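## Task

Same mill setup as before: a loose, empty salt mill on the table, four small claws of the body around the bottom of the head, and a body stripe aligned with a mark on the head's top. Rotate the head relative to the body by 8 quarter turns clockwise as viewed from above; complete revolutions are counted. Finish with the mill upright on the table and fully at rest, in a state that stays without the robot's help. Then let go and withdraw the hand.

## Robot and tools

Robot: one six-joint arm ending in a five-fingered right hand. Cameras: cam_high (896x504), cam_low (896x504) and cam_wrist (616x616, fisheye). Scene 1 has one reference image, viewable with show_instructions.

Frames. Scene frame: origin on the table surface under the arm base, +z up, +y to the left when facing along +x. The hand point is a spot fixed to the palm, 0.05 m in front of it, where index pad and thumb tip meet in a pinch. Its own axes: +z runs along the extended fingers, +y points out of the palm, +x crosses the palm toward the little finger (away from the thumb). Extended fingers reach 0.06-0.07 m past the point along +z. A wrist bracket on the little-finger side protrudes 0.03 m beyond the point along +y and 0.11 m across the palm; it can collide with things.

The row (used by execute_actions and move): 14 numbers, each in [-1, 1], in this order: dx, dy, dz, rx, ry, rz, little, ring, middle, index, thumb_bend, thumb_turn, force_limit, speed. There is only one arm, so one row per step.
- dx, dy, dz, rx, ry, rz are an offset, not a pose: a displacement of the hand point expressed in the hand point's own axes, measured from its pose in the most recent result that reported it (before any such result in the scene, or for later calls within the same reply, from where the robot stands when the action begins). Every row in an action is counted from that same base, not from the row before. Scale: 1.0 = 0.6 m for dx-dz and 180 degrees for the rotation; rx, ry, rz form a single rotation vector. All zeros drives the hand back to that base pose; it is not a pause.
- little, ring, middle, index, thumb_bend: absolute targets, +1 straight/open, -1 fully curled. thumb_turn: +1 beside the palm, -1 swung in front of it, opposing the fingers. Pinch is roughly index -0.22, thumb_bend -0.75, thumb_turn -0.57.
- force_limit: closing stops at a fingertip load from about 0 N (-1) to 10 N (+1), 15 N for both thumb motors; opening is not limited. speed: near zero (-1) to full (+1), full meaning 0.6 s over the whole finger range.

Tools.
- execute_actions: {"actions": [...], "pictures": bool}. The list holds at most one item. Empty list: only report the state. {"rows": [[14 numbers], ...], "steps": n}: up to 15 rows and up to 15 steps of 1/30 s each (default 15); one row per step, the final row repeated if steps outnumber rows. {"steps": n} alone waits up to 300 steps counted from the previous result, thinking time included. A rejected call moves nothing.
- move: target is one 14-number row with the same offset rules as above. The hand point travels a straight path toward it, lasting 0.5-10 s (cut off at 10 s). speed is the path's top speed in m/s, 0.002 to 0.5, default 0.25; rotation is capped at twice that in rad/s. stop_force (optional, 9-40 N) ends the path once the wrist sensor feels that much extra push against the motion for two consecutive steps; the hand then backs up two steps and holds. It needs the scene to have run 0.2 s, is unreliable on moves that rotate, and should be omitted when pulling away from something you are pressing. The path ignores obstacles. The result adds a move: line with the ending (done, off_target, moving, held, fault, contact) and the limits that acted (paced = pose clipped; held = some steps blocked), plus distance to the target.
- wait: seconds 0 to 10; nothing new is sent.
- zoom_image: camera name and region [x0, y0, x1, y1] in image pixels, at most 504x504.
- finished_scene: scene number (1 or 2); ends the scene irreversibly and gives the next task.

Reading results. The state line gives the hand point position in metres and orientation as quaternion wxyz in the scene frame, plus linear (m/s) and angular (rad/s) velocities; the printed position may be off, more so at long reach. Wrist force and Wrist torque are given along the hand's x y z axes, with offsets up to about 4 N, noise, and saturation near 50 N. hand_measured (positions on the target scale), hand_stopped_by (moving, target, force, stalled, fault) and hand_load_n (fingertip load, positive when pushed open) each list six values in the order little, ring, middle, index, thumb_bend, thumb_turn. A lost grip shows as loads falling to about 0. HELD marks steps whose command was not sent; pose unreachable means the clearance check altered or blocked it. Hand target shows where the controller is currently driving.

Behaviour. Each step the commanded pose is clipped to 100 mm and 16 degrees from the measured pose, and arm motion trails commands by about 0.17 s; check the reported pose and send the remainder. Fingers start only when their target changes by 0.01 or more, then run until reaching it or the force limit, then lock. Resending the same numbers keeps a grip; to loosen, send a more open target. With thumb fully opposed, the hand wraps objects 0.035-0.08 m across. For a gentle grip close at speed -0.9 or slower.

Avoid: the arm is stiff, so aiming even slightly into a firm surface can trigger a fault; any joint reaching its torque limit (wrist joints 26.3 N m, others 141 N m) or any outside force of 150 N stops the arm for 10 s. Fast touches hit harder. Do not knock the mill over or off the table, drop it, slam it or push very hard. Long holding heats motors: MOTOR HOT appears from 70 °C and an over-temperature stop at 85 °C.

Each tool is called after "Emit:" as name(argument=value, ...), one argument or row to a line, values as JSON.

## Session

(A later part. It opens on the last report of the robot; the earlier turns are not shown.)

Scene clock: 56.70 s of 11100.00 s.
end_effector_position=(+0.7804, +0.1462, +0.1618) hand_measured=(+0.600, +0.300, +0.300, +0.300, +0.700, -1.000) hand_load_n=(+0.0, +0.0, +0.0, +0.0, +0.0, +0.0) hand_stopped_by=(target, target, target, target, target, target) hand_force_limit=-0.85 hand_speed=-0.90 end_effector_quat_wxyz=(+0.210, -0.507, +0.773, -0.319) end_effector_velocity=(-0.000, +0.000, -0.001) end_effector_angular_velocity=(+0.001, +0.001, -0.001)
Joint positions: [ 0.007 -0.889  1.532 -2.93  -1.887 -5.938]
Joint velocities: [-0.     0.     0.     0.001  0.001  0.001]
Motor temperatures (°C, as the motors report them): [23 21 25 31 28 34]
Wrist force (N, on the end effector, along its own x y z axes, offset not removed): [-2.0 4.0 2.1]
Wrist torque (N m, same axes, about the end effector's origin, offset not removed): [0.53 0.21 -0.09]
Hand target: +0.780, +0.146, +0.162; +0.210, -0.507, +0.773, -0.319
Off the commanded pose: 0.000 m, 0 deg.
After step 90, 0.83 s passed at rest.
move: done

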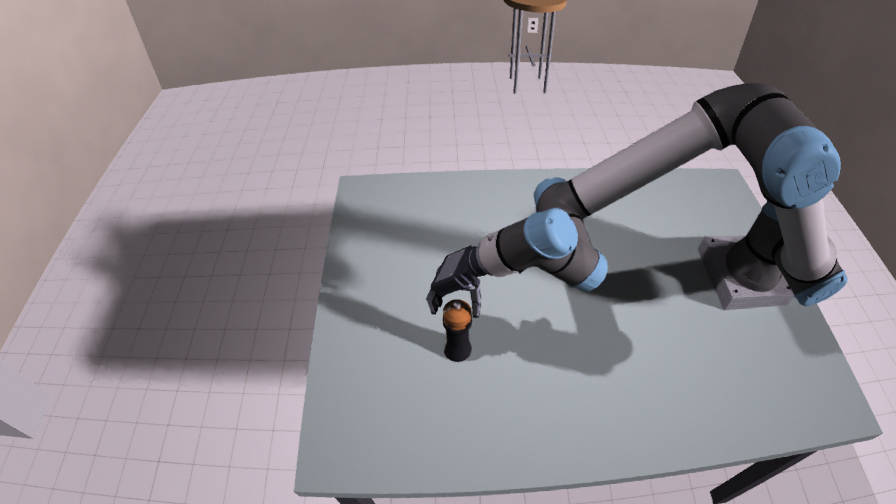

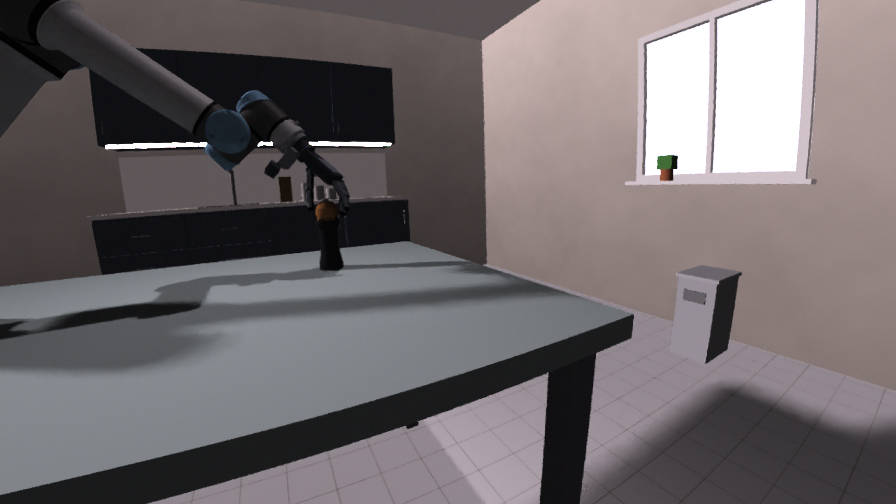

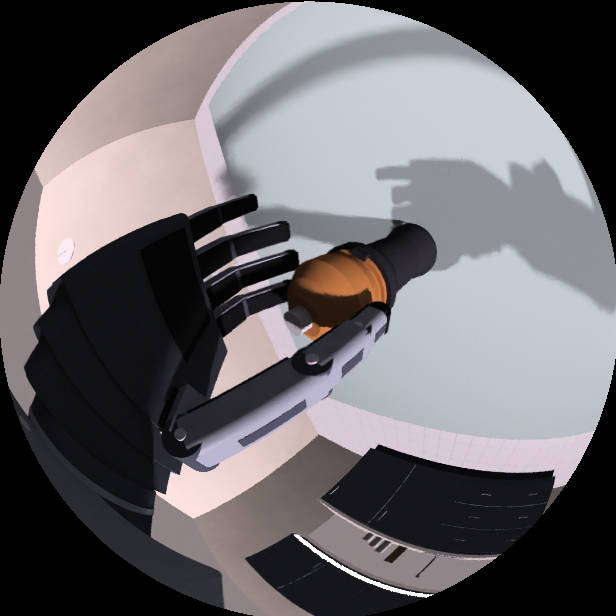

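Emit:
move(
  target=[-0.015,0,0.007,0,0,0,0.6,0.3,0.3,0.3,0.7,-1,-0.85,-0.9],
  speed=0.03,
)

Emit:
move(
  target=[0,0,0,0,0,0,0.6,0.3,-0.2,-0.2,-0.5,-1,-0.85,-0.9],
)

Emit:
zoom_image(
  camera="cam_high",
  region=[390,230,530,370],
)

Emit:
zoom_image(
  camera="cam_low",
  region=[260,130,400,280],
)

Scene clock: 61.73 s of 11100.00 s.
end_effector_position=(+0.7864, +0.1531, +0.1590) hand_measured=(+0.600, +0.300, +0.300, +0.300, +0.700, -1.000) hand_load_n=(+0.0, +0.0, +0.0, +0.0, +0.0, +0.0) hand_stopped_by=(target, target, target, target, target, target) hand_force_limit=-0.85 hand_speed=-0.90 end_effector_quat_wxyz=(+0.210, -0.507, +0.773, -0.319) end_effector_velocity=(+0.002, +0.002, -0.001) end_effector_angular_velocity=(-0.000, +0.001, +0.000)
Joint positions: [ 0.017 -0.87   1.506 -2.921 -1.894 -5.931]
Joint velocities: [ 0.003  0.006 -0.008  0.004 -0.002  0.002]
Motor temperatures (°C, as the motors report them): [23 21 25 31 28 34]
Wrist force (N, on the end effector, along its own x y z axes, offset not removed): [-0.3 3.9 1.0]
Wrist torque (N m, same axes, about the end effector's origin, offset not removed): [0.59 -0.14 0.03]
Hand target: +0.787, +0.153, +0.159; +0.210, -0.507, +0.773, -0.319
Off the commanded pose: 0.000 m, 0 deg.
After step 90, 1.27 s passed at rest.
move: done

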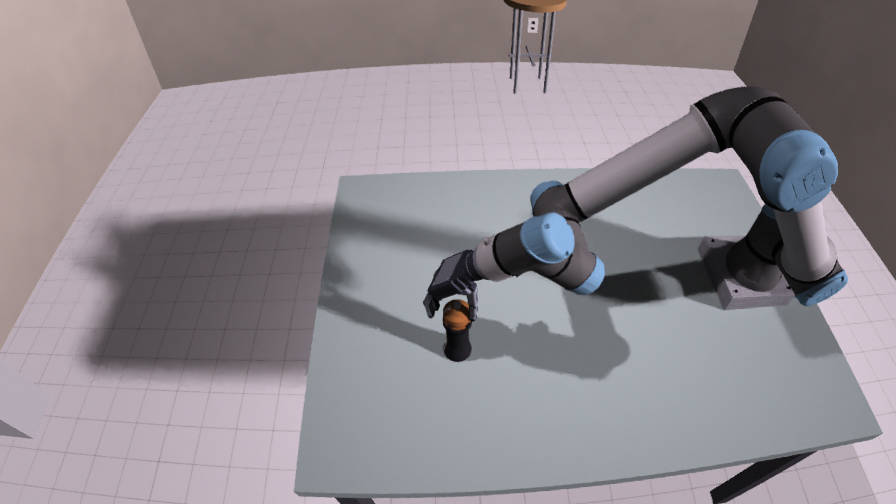

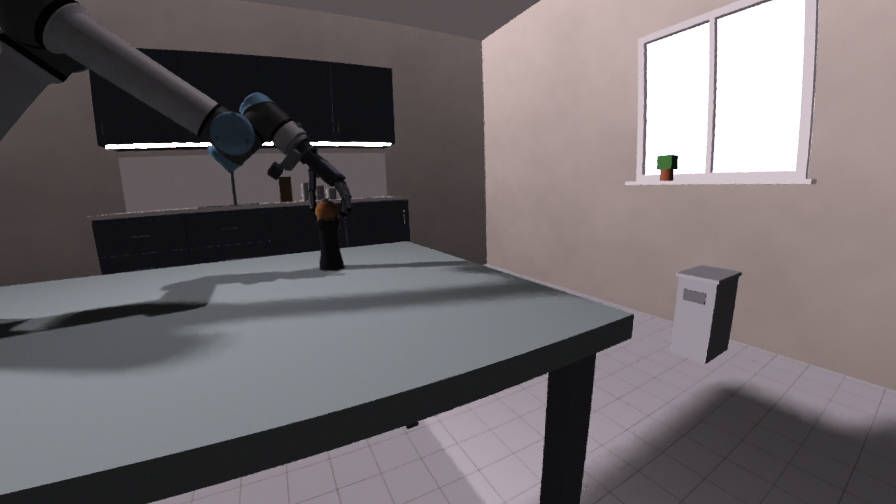

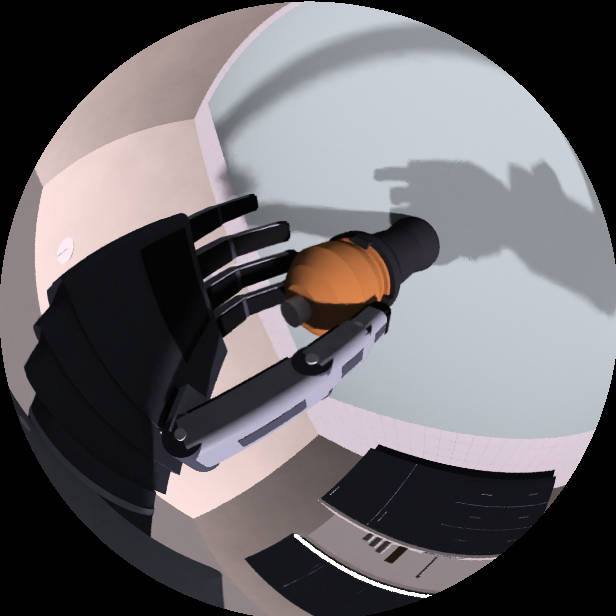

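Scene clock: 63.43 s of 11100.00 s.
end_effector_position=(+0.7864, +0.1531, +0.1590) hand_measured=(+0.600, +0.300, +0.112, +0.062, +0.684, -1.000) hand_load_n=(+0.0, +0.0, +1.5, +1.0, +1.5, +0.5) hand_stopped_by=(target, target, force, force, force, target) hand_force_limit=-0.85 hand_speed=-0.90 end_effector_quat_wxyz=(+0.210, -0.507, +0.773, -0.319) end_effector_velocity=(-0.000, -0.000, +0.000) end_effector_angular_velocity=(-0.001, -0.001, -0.000)
Joint positions: [ 0.017 -0.87   1.506 -2.921 -1.894 -5.931]
Joint velocities: [-0.    -0.     0.001 -0.001 -0.001 -0.001]
Motor temperatures (°C, as the motors report them): [23 21 25 31 28 34]
Wrist force (N, on the end effector, along its own x y z axes, offset not removed): [-1.7 4.4 3.5]
Wrist torque (N m, same axes, about the end effector's origin, offset not removed): [0.53 -0.04 0.00]
Hand target: +0.786, +0.153, +0.159; +0.210, -0.507, +0.773, -0.319
Off the commanded pose: 0.000 m, 0 deg.
move: done

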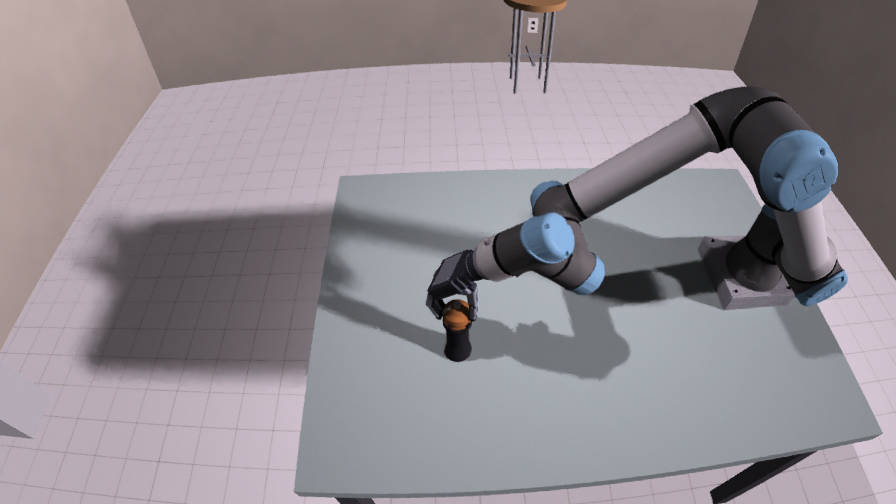

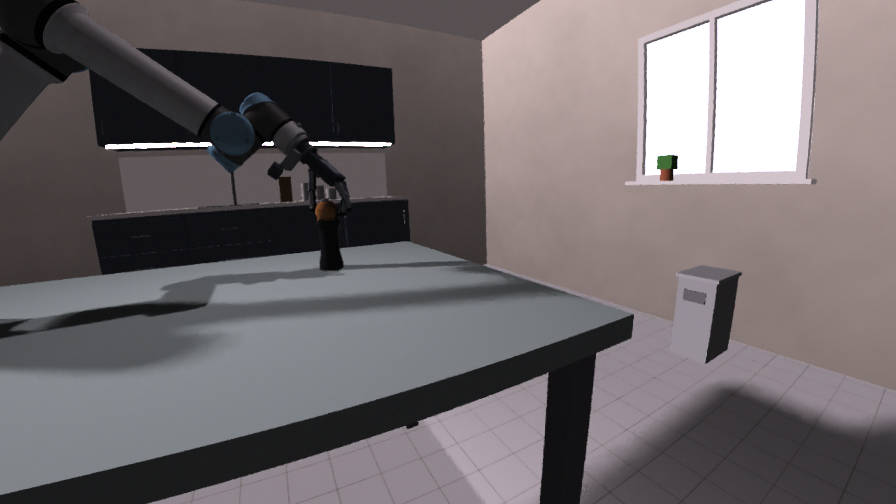

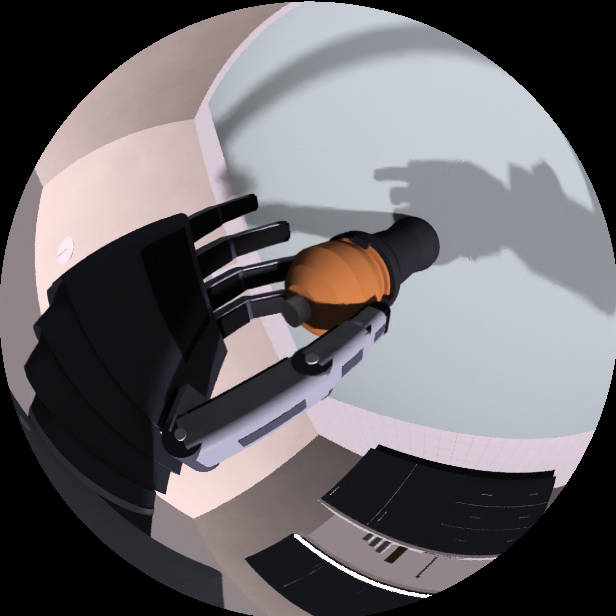

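Region (390, 230, 530, 370) of cam_high's 896x504 image, scaled by 3.600, with more detail than that image has.

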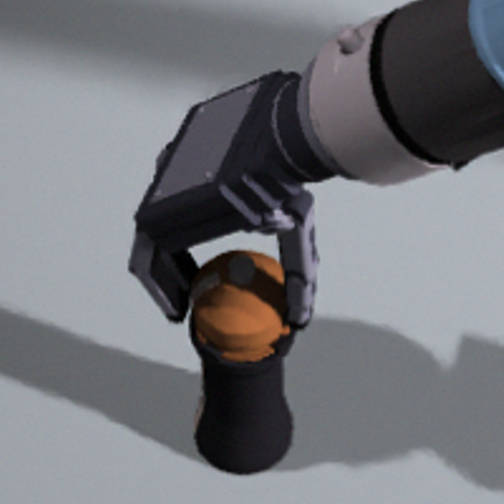

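Region (260, 130, 400, 280) of cam_low's 896x504 image, scaled by 3.360, with more detail than that image has; it fills the left 470 columns of this view, and the rest is white.

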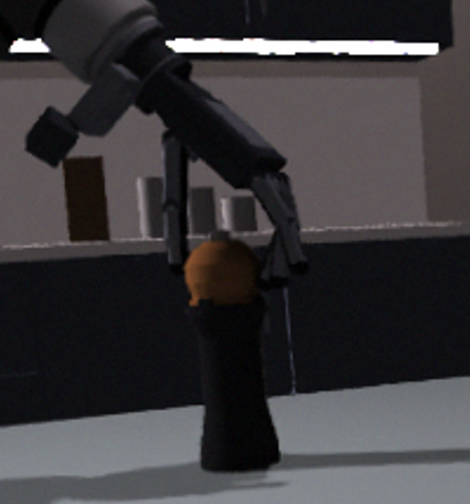

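Emit:
move(
  target=[0,0,0,0,0,0,0.6,0.3,-0.3,-0.3,-0.6,-1,0.5,-0.93],
)

Emit:
move(
  target=[0,-0.012,-0.012,0,0,0,0.6,0.3,-0.3,-0.3,-0.6,-1,0.5,-0.93],
  speed=0.02,
)

Scene clock: 66.57 s of 11100.00 s.
end_effector_position=(+0.7864, +0.1531, +0.1590) hand_measured=(+0.600, +0.300, +0.084, +0.022, +0.680, -1.000) hand_load_n=(+0.0, +0.0, +6.0, +7.5, +11.5, -0.5) hand_stopped_by=(target, target, force, force, force, target) hand_force_limit=0.50 hand_speed=-0.93 end_effector_quat_wxyz=(+0.210, -0.507, +0.773, -0.319) end_effector_velocity=(+0.000, +0.000, -0.000) end_effector_angular_velocity=(-0.001, +0.001, +0.001)
Joint positions: [ 0.017 -0.87   1.506 -2.921 -1.894 -5.931]
Joint velocities: [ 0.     0.001 -0.     0.    -0.    -0.001]
Motor temperatures (°C, as the motors report them): [23 21 25 31 28 34]
Wrist force (N, on the end effector, along its own x y z axes, offset not removed): [-1.1 3.9 4.2]
Wrist torque (N m, same axes, about the end effector's origin, offset not removed): [0.46 -0.06 -0.06]
Hand target: +0.786, +0.153, +0.159; +0.210, -0.507, +0.773, -0.319
Off the commanded pose: 0.000 m, 0 deg.
move: done

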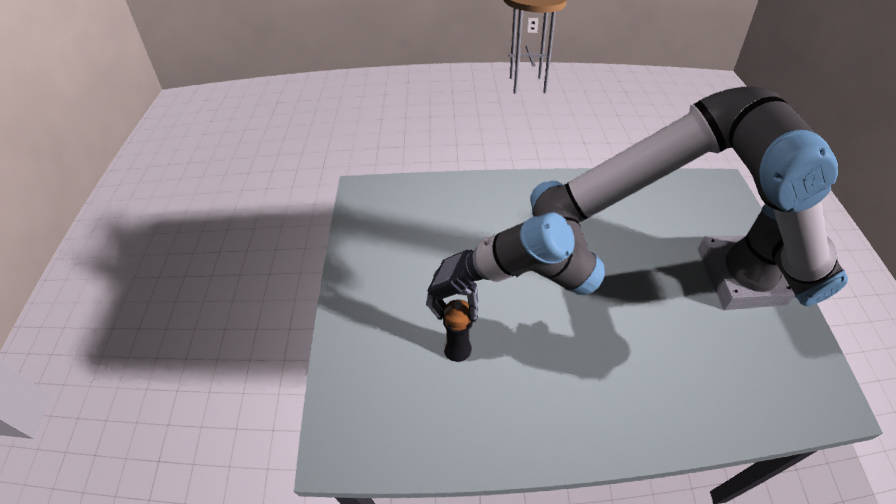

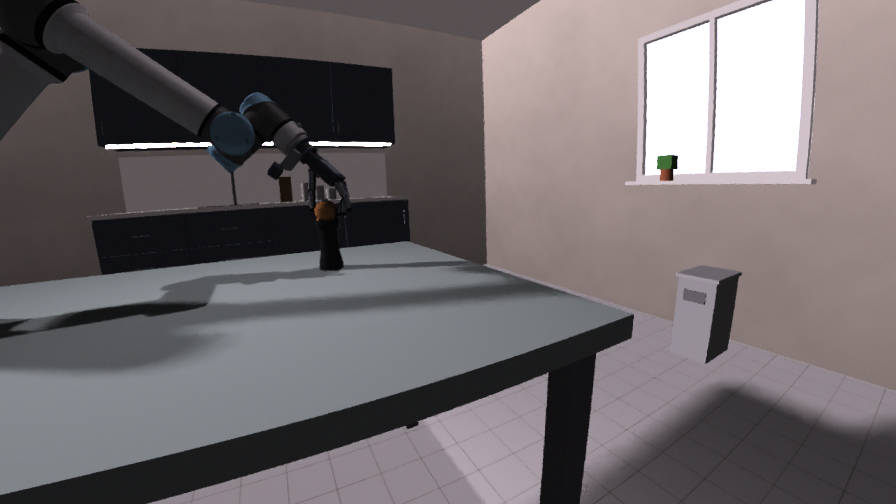

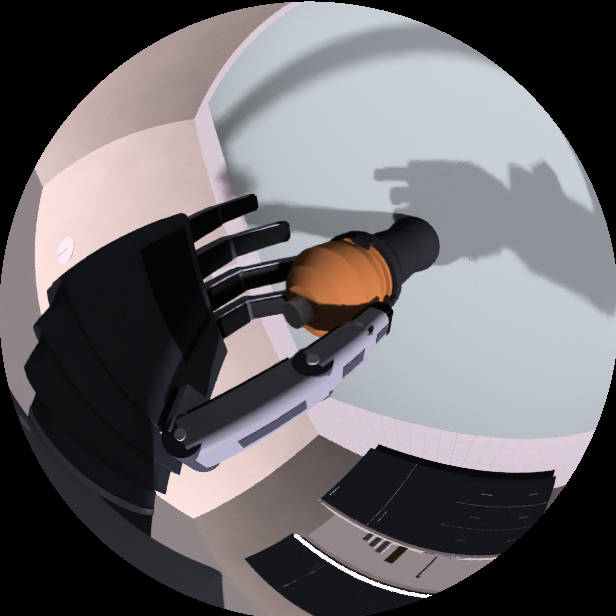

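Scene clock: 67.37 s of 11100.00 s.
end_effector_position=(+0.7864, +0.1530, +0.1688) hand_measured=(+0.600, +0.300, +0.084, +0.022, +0.680, -1.000) hand_load_n=(+0.0, +0.0, +6.5, +6.5, +11.5, +0.0) hand_stopped_by=(target, target, force, force, force, target) hand_force_limit=0.50 hand_speed=-0.93 end_effector_quat_wxyz=(+0.210, -0.507, +0.773, -0.319) end_effector_velocity=(+0.000, +0.000, +0.003) end_effector_angular_velocity=(+0.002, -0.000, -0.001)
Joint positions: [ 0.016 -0.884  1.5   -2.901 -1.894 -5.931]
Joint velocities: [ 0.    -0.003 -0.002  0.005  0.001  0.002]
Motor temperatures (°C, as the motors report them): [23 21 25 31 28 34]
Wrist force (N, on the end effector, along its own x y z axes, offset not removed): [-1.4 8.6 7.4]
Wrist torque (N m, same axes, about the end effector's origin, offset not removed): [0.61 0.00 0.07]
Hand target: +0.786, +0.153, +0.169; +0.210, -0.507, +0.773, -0.319
Off the commanded pose: 0.000 m, 0 deg.
move: done

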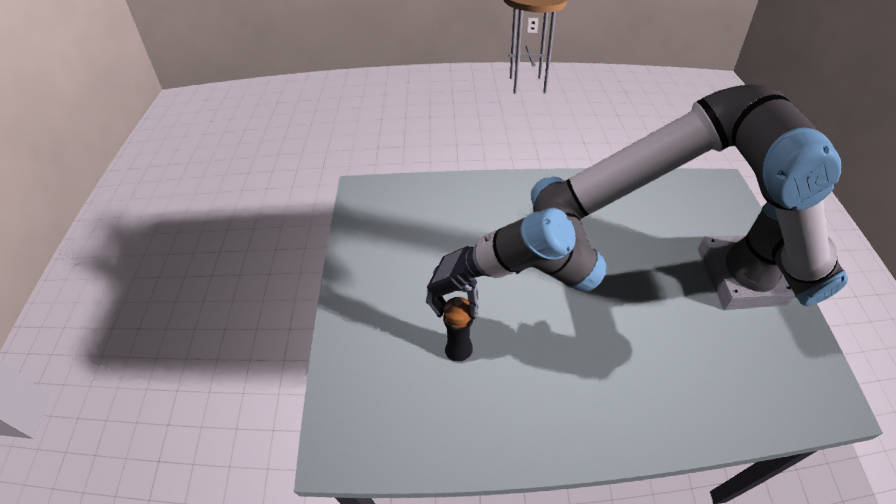

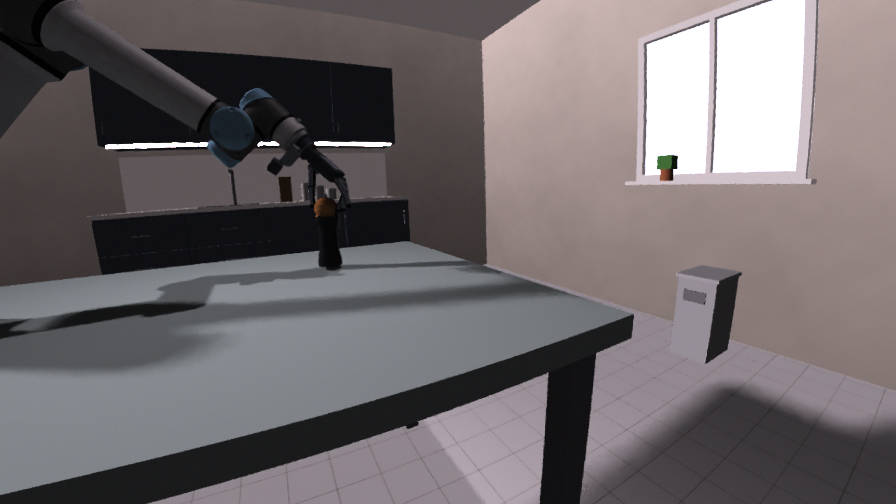

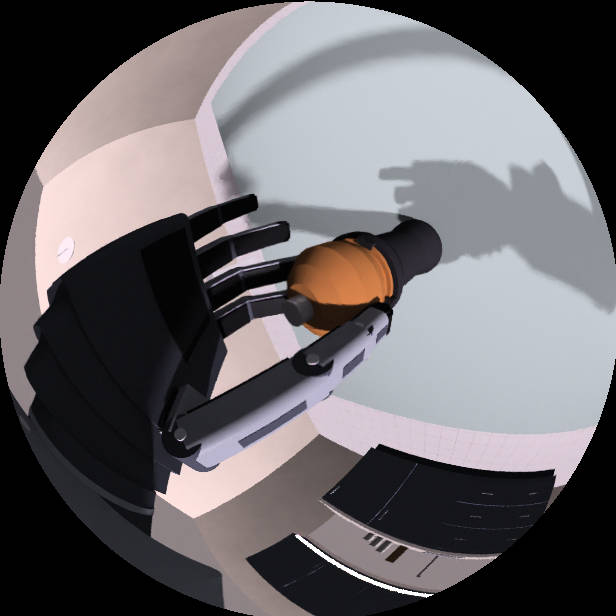

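Emit:
move(
  target=[0.232,0.242,-0.234,0,0,0,0.6,0.3,-0.3,-0.3,-0.6,-1,0.5,-0.93],
  speed=0.12,
)

Emit:
move(
  target=[0,0.014,0.014,0,0,0,0.6,0.3,-0.3,-0.3,-0.6,-1,0.5,-0.93],
  speed=0.003,
  stop_force=19,
)

Emit:
zoom_image(
  camera="cam_low",
  region=[130,130,330,300],
)

Scene clock: 72.00 s of 11100.00 s.
end_effector_position=(+0.5462, +0.1055, +0.1654) hand_measured=(+0.600, +0.300, +0.084, +0.022, +0.680, -1.000) hand_load_n=(+0.0, +0.0, +5.0, +4.5, +8.5, +0.0) hand_stopped_by=(target, target, force, force, force, target) hand_force_limit=0.50 hand_speed=-0.93 end_effector_quat_wxyz=(+0.210, -0.507, +0.773, -0.319) end_effector_velocity=(-0.003, -0.000, +0.000) end_effector_angular_velocity=(-0.000, +0.001, +0.001)
Joint positions: [-0.06  -1.327  2.251 -3.226 -1.843 -5.99 ]
Joint velocities: [-0.001 -0.006  0.007 -0.001  0.002 -0.002]
Motor temperatures (°C, as the motors report them): [23 21 25 31 28 34]
Wrist force (N, on the end effector, along its own x y z axes, offset not removed): [-2.3 7.2 7.0]
Wrist torque (N m, same axes, about the end effector's origin, offset not removed): [0.42 0.15 -0.05]
Hand target: +0.546, +0.105, +0.165; +0.210, -0.507, +0.773, -0.319
Off the commanded pose: 0.000 m, 0 deg.
move: done

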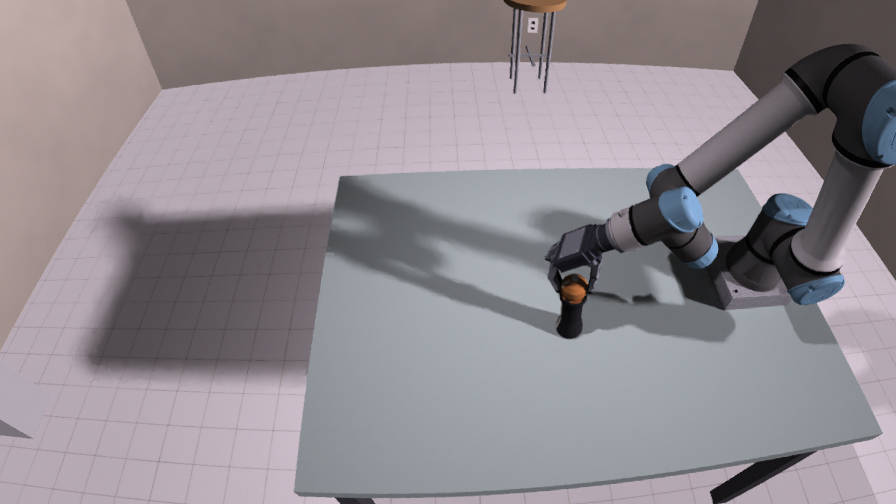

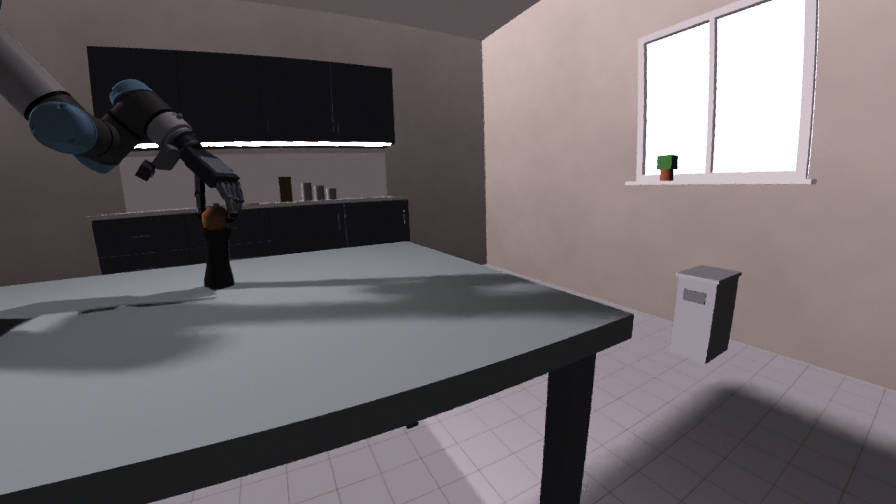

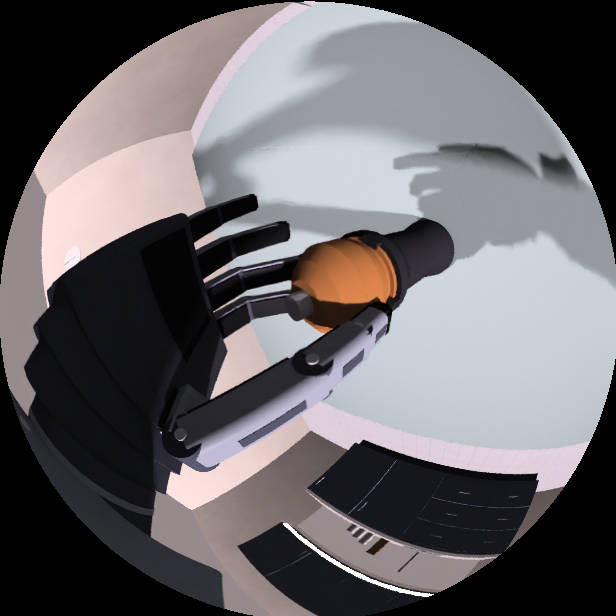

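Scene clock: 76.17 s of 11100.00 s.
end_effector_position=(+0.5462, +0.1055, +0.1536) hand_measured=(+0.600, +0.300, +0.084, +0.022, +0.678, -1.000) hand_load_n=(+0.0, +0.0, +0.0, +2.5, +4.0, -0.5) hand_stopped_by=(target, target, force, force, force, target) hand_force_limit=0.50 hand_speed=-0.93 end_effector_quat_wxyz=(+0.210, -0.507, +0.773, -0.319) end_effector_velocity=(-0.000, -0.000, -0.001) end_effector_angular_velocity=(+0.000, +0.000, -0.001)
Joint positions: [-0.06  -1.299  2.26  -3.263 -1.843 -5.99 ]
Joint velocities: [-0.     0.002  0.001 -0.002 -0.     0.001]
Motor temperatures (°C, as the motors report them): [23 21 25 31 28 34]
Wrist force (N, on the end effector, along its own x y z axes, offset not removed): [-0.7 2.6 -0.8]
Wrist torque (N m, same axes, about the end effector's origin, offset not removed): [0.51 0.00 0.00]
Hand target: +0.546, +0.106, +0.153; +0.210, -0.507, +0.773, -0.319
Off the commanded pose: 0.000 m, 0 deg.
move: done

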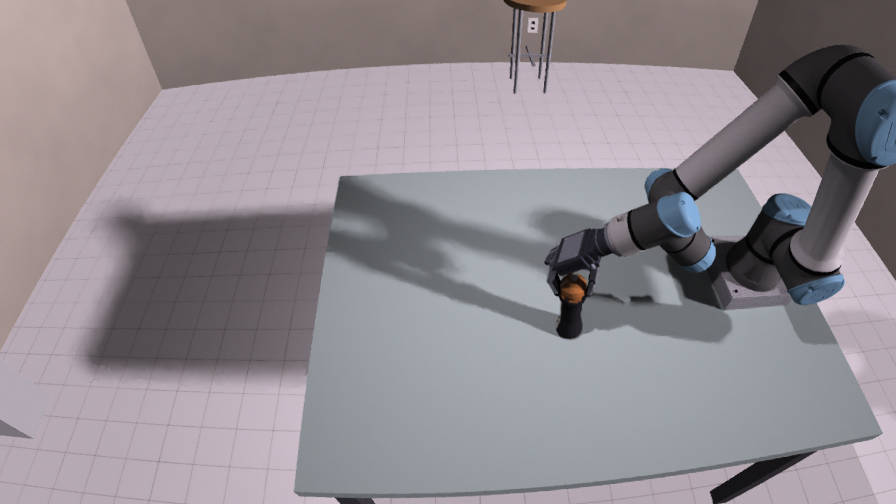

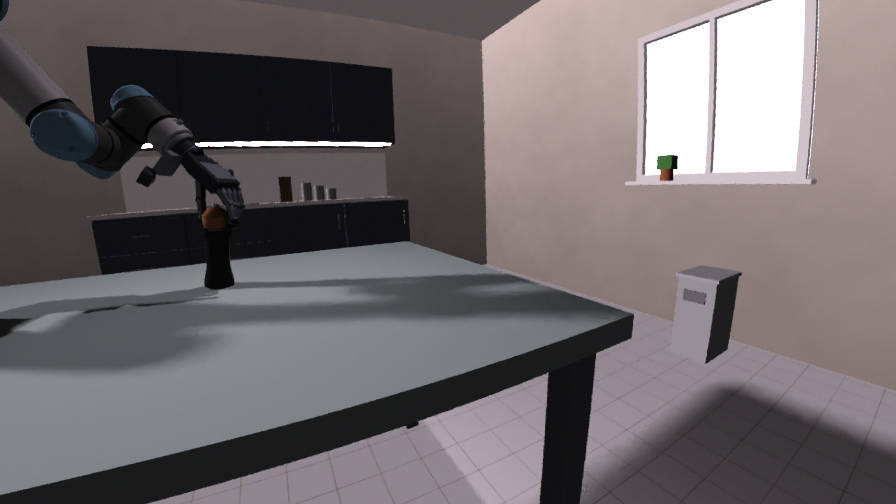

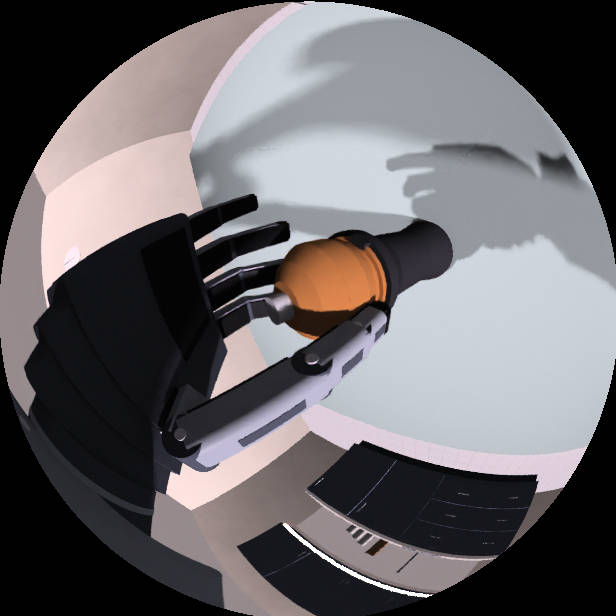

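Region (130, 130, 330, 300) of cam_low's 896x504 image, scaled by 2.520, with more detail than that image has; it fills the top 428 rows of this view, and the rest is white.

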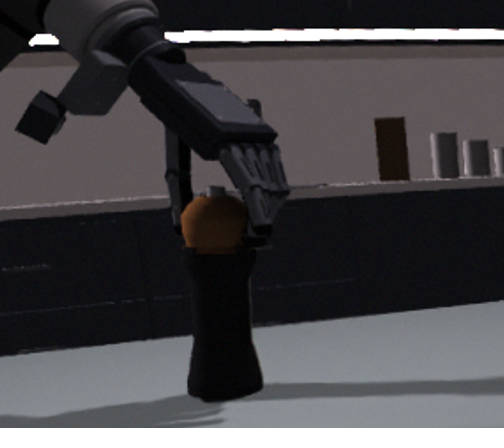

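Emit:
move(
  target=[0,0,0,0,0,0,0.6,0.3,0.3,0.3,1,-1,0.5,-0.88],
)

Emit:
move(
  target=[0.006,0,-0.022,0,0,0,0.6,0.3,0.3,0.3,1,-1,0.5,-0.88],
  speed=0.02,
)

Emit:
zoom_image(
  camera="cam_high",
  region=[500,210,640,350],
)

Scene clock: 80.43 s of 11100.00 s.
end_effector_position=(+0.5462, +0.1055, +0.1536) hand_measured=(+0.600, +0.300, +0.300, +0.300, +1.000, -1.000) hand_load_n=(+0.0, +0.0, +0.0, +0.0, +0.0, +0.5) hand_stopped_by=(target, target, target, target, target, target) hand_force_limit=0.50 hand_speed=-0.88 end_effector_quat_wxyz=(+0.210, -0.507, +0.773, -0.319) end_effector_velocity=(-0.000, -0.000, -0.000) end_effector_angular_velocity=(-0.002, +0.001, +0.001)
Joint positions: [-0.06  -1.299  2.26  -3.263 -1.843 -5.99 ]
Joint velocities: [ 0.     0.     0.    -0.    -0.001 -0.002]
Motor temperatures (°C, as the motors report them): [23 21 25 31 28 34]
Wrist force (N, on the end effector, along its own x y z axes, offset not removed): [-1.6 3.5 1.1]
Wrist torque (N m, same axes, about the end effector's origin, offset not removed): [0.38 0.16 -0.10]
Hand target: +0.546, +0.106, +0.154; +0.210, -0.507, +0.773, -0.319
Off the commanded pose: 0.000 m, 0 deg.
move: done

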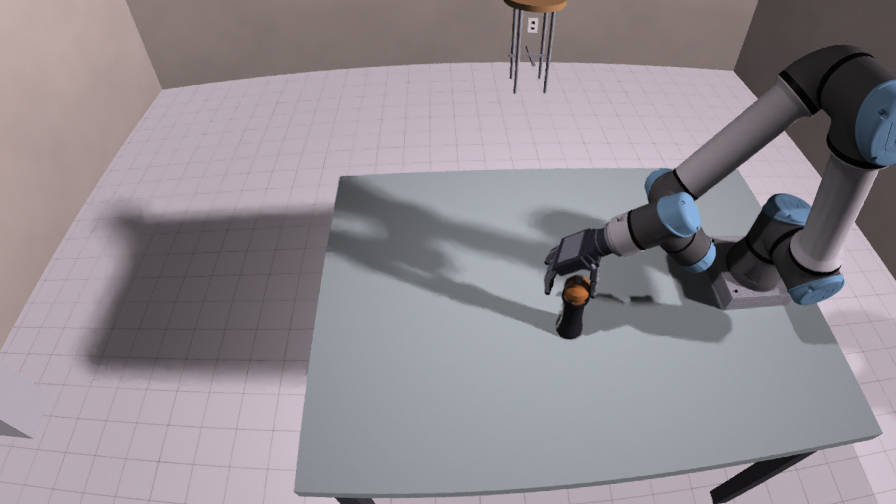

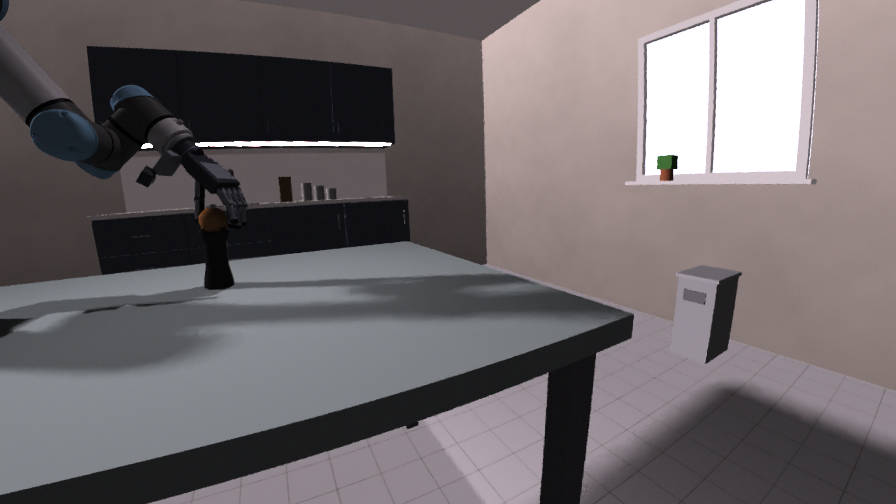

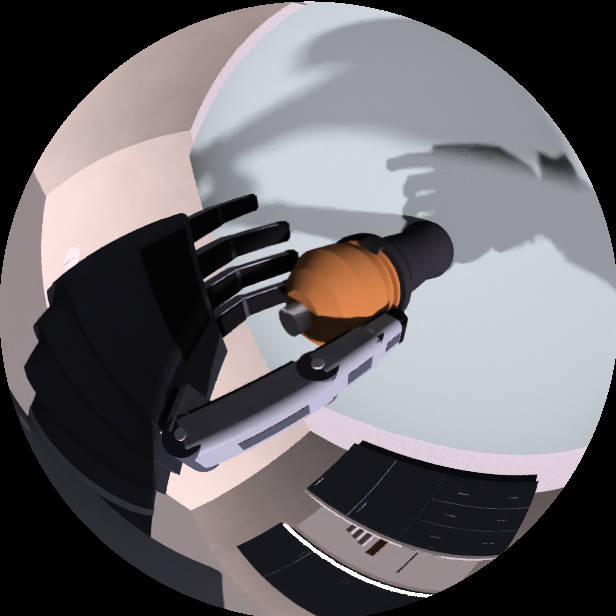

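Scene clock: 81.40 s of 11100.00 s.
end_effector_position=(+0.5365, +0.1059, +0.1627) hand_measured=(+0.600, +0.300, +0.300, +0.300, +1.000, -1.000) hand_load_n=(+0.0, +0.0, +0.0, +0.0, +0.0, +0.0) hand_stopped_by=(target, target, target, target, target, target) hand_force_limit=0.50 hand_speed=-0.88 end_effector_quat_wxyz=(+0.210, -0.507, +0.773, -0.319) end_effector_velocity=(-0.003, +0.000, +0.001) end_effector_angular_velocity=(-0.000, +0.002, -0.001)
Joint positions: [-0.059 -1.339  2.278 -3.241 -1.844 -5.99 ]
Joint velocities: [ 0.    -0.009  0.005  0.007 -0.001  0.   ]
Motor temperatures (°C, as the motors report them): [23 21 25 31 28 34]
Wrist force (N, on the end effector, along its own x y z axes, offset not removed): [-0.5 3.7 3.3]
Wrist torque (N m, same axes, about the end effector's origin, offset not removed): [0.43 -0.10 0.03]
Hand target: +0.536, +0.106, +0.163; +0.210, -0.507, +0.773, -0.319
Off the commanded pose: 0.000 m, 0 deg.
move: done

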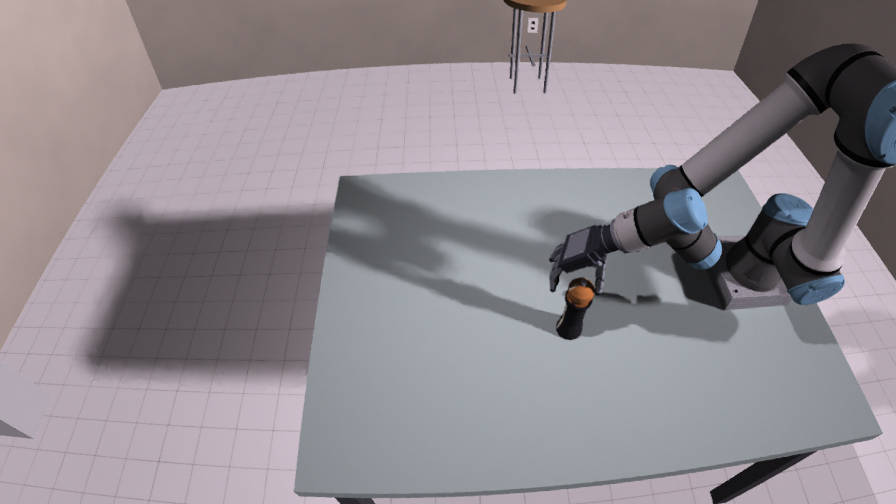

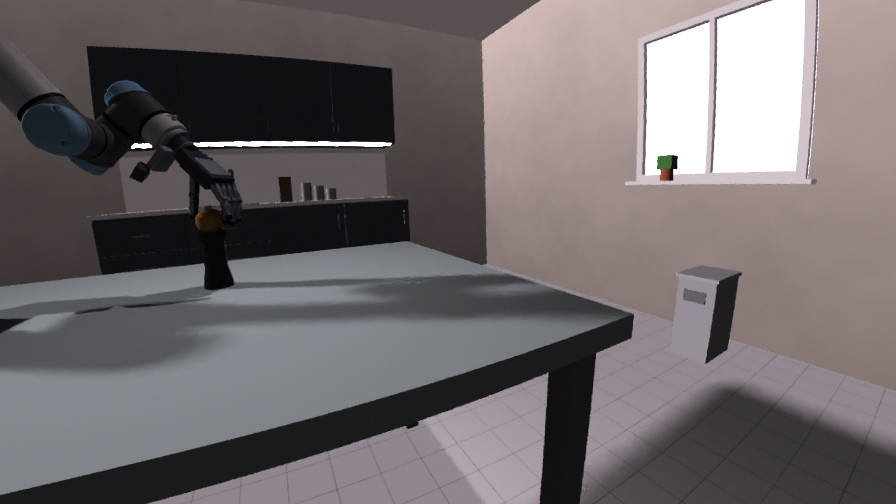

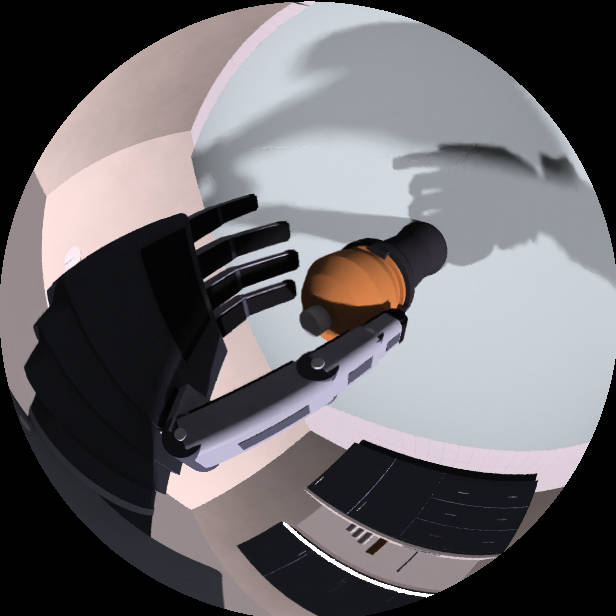

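Region (500, 210, 640, 350) of cam_high's 896x504 image, scaled by 3.600, with more detail than that image has.

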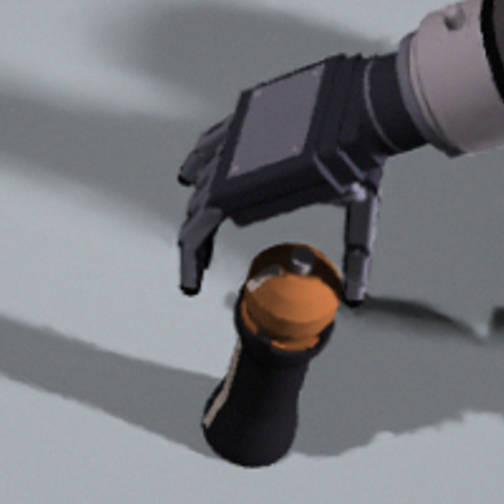

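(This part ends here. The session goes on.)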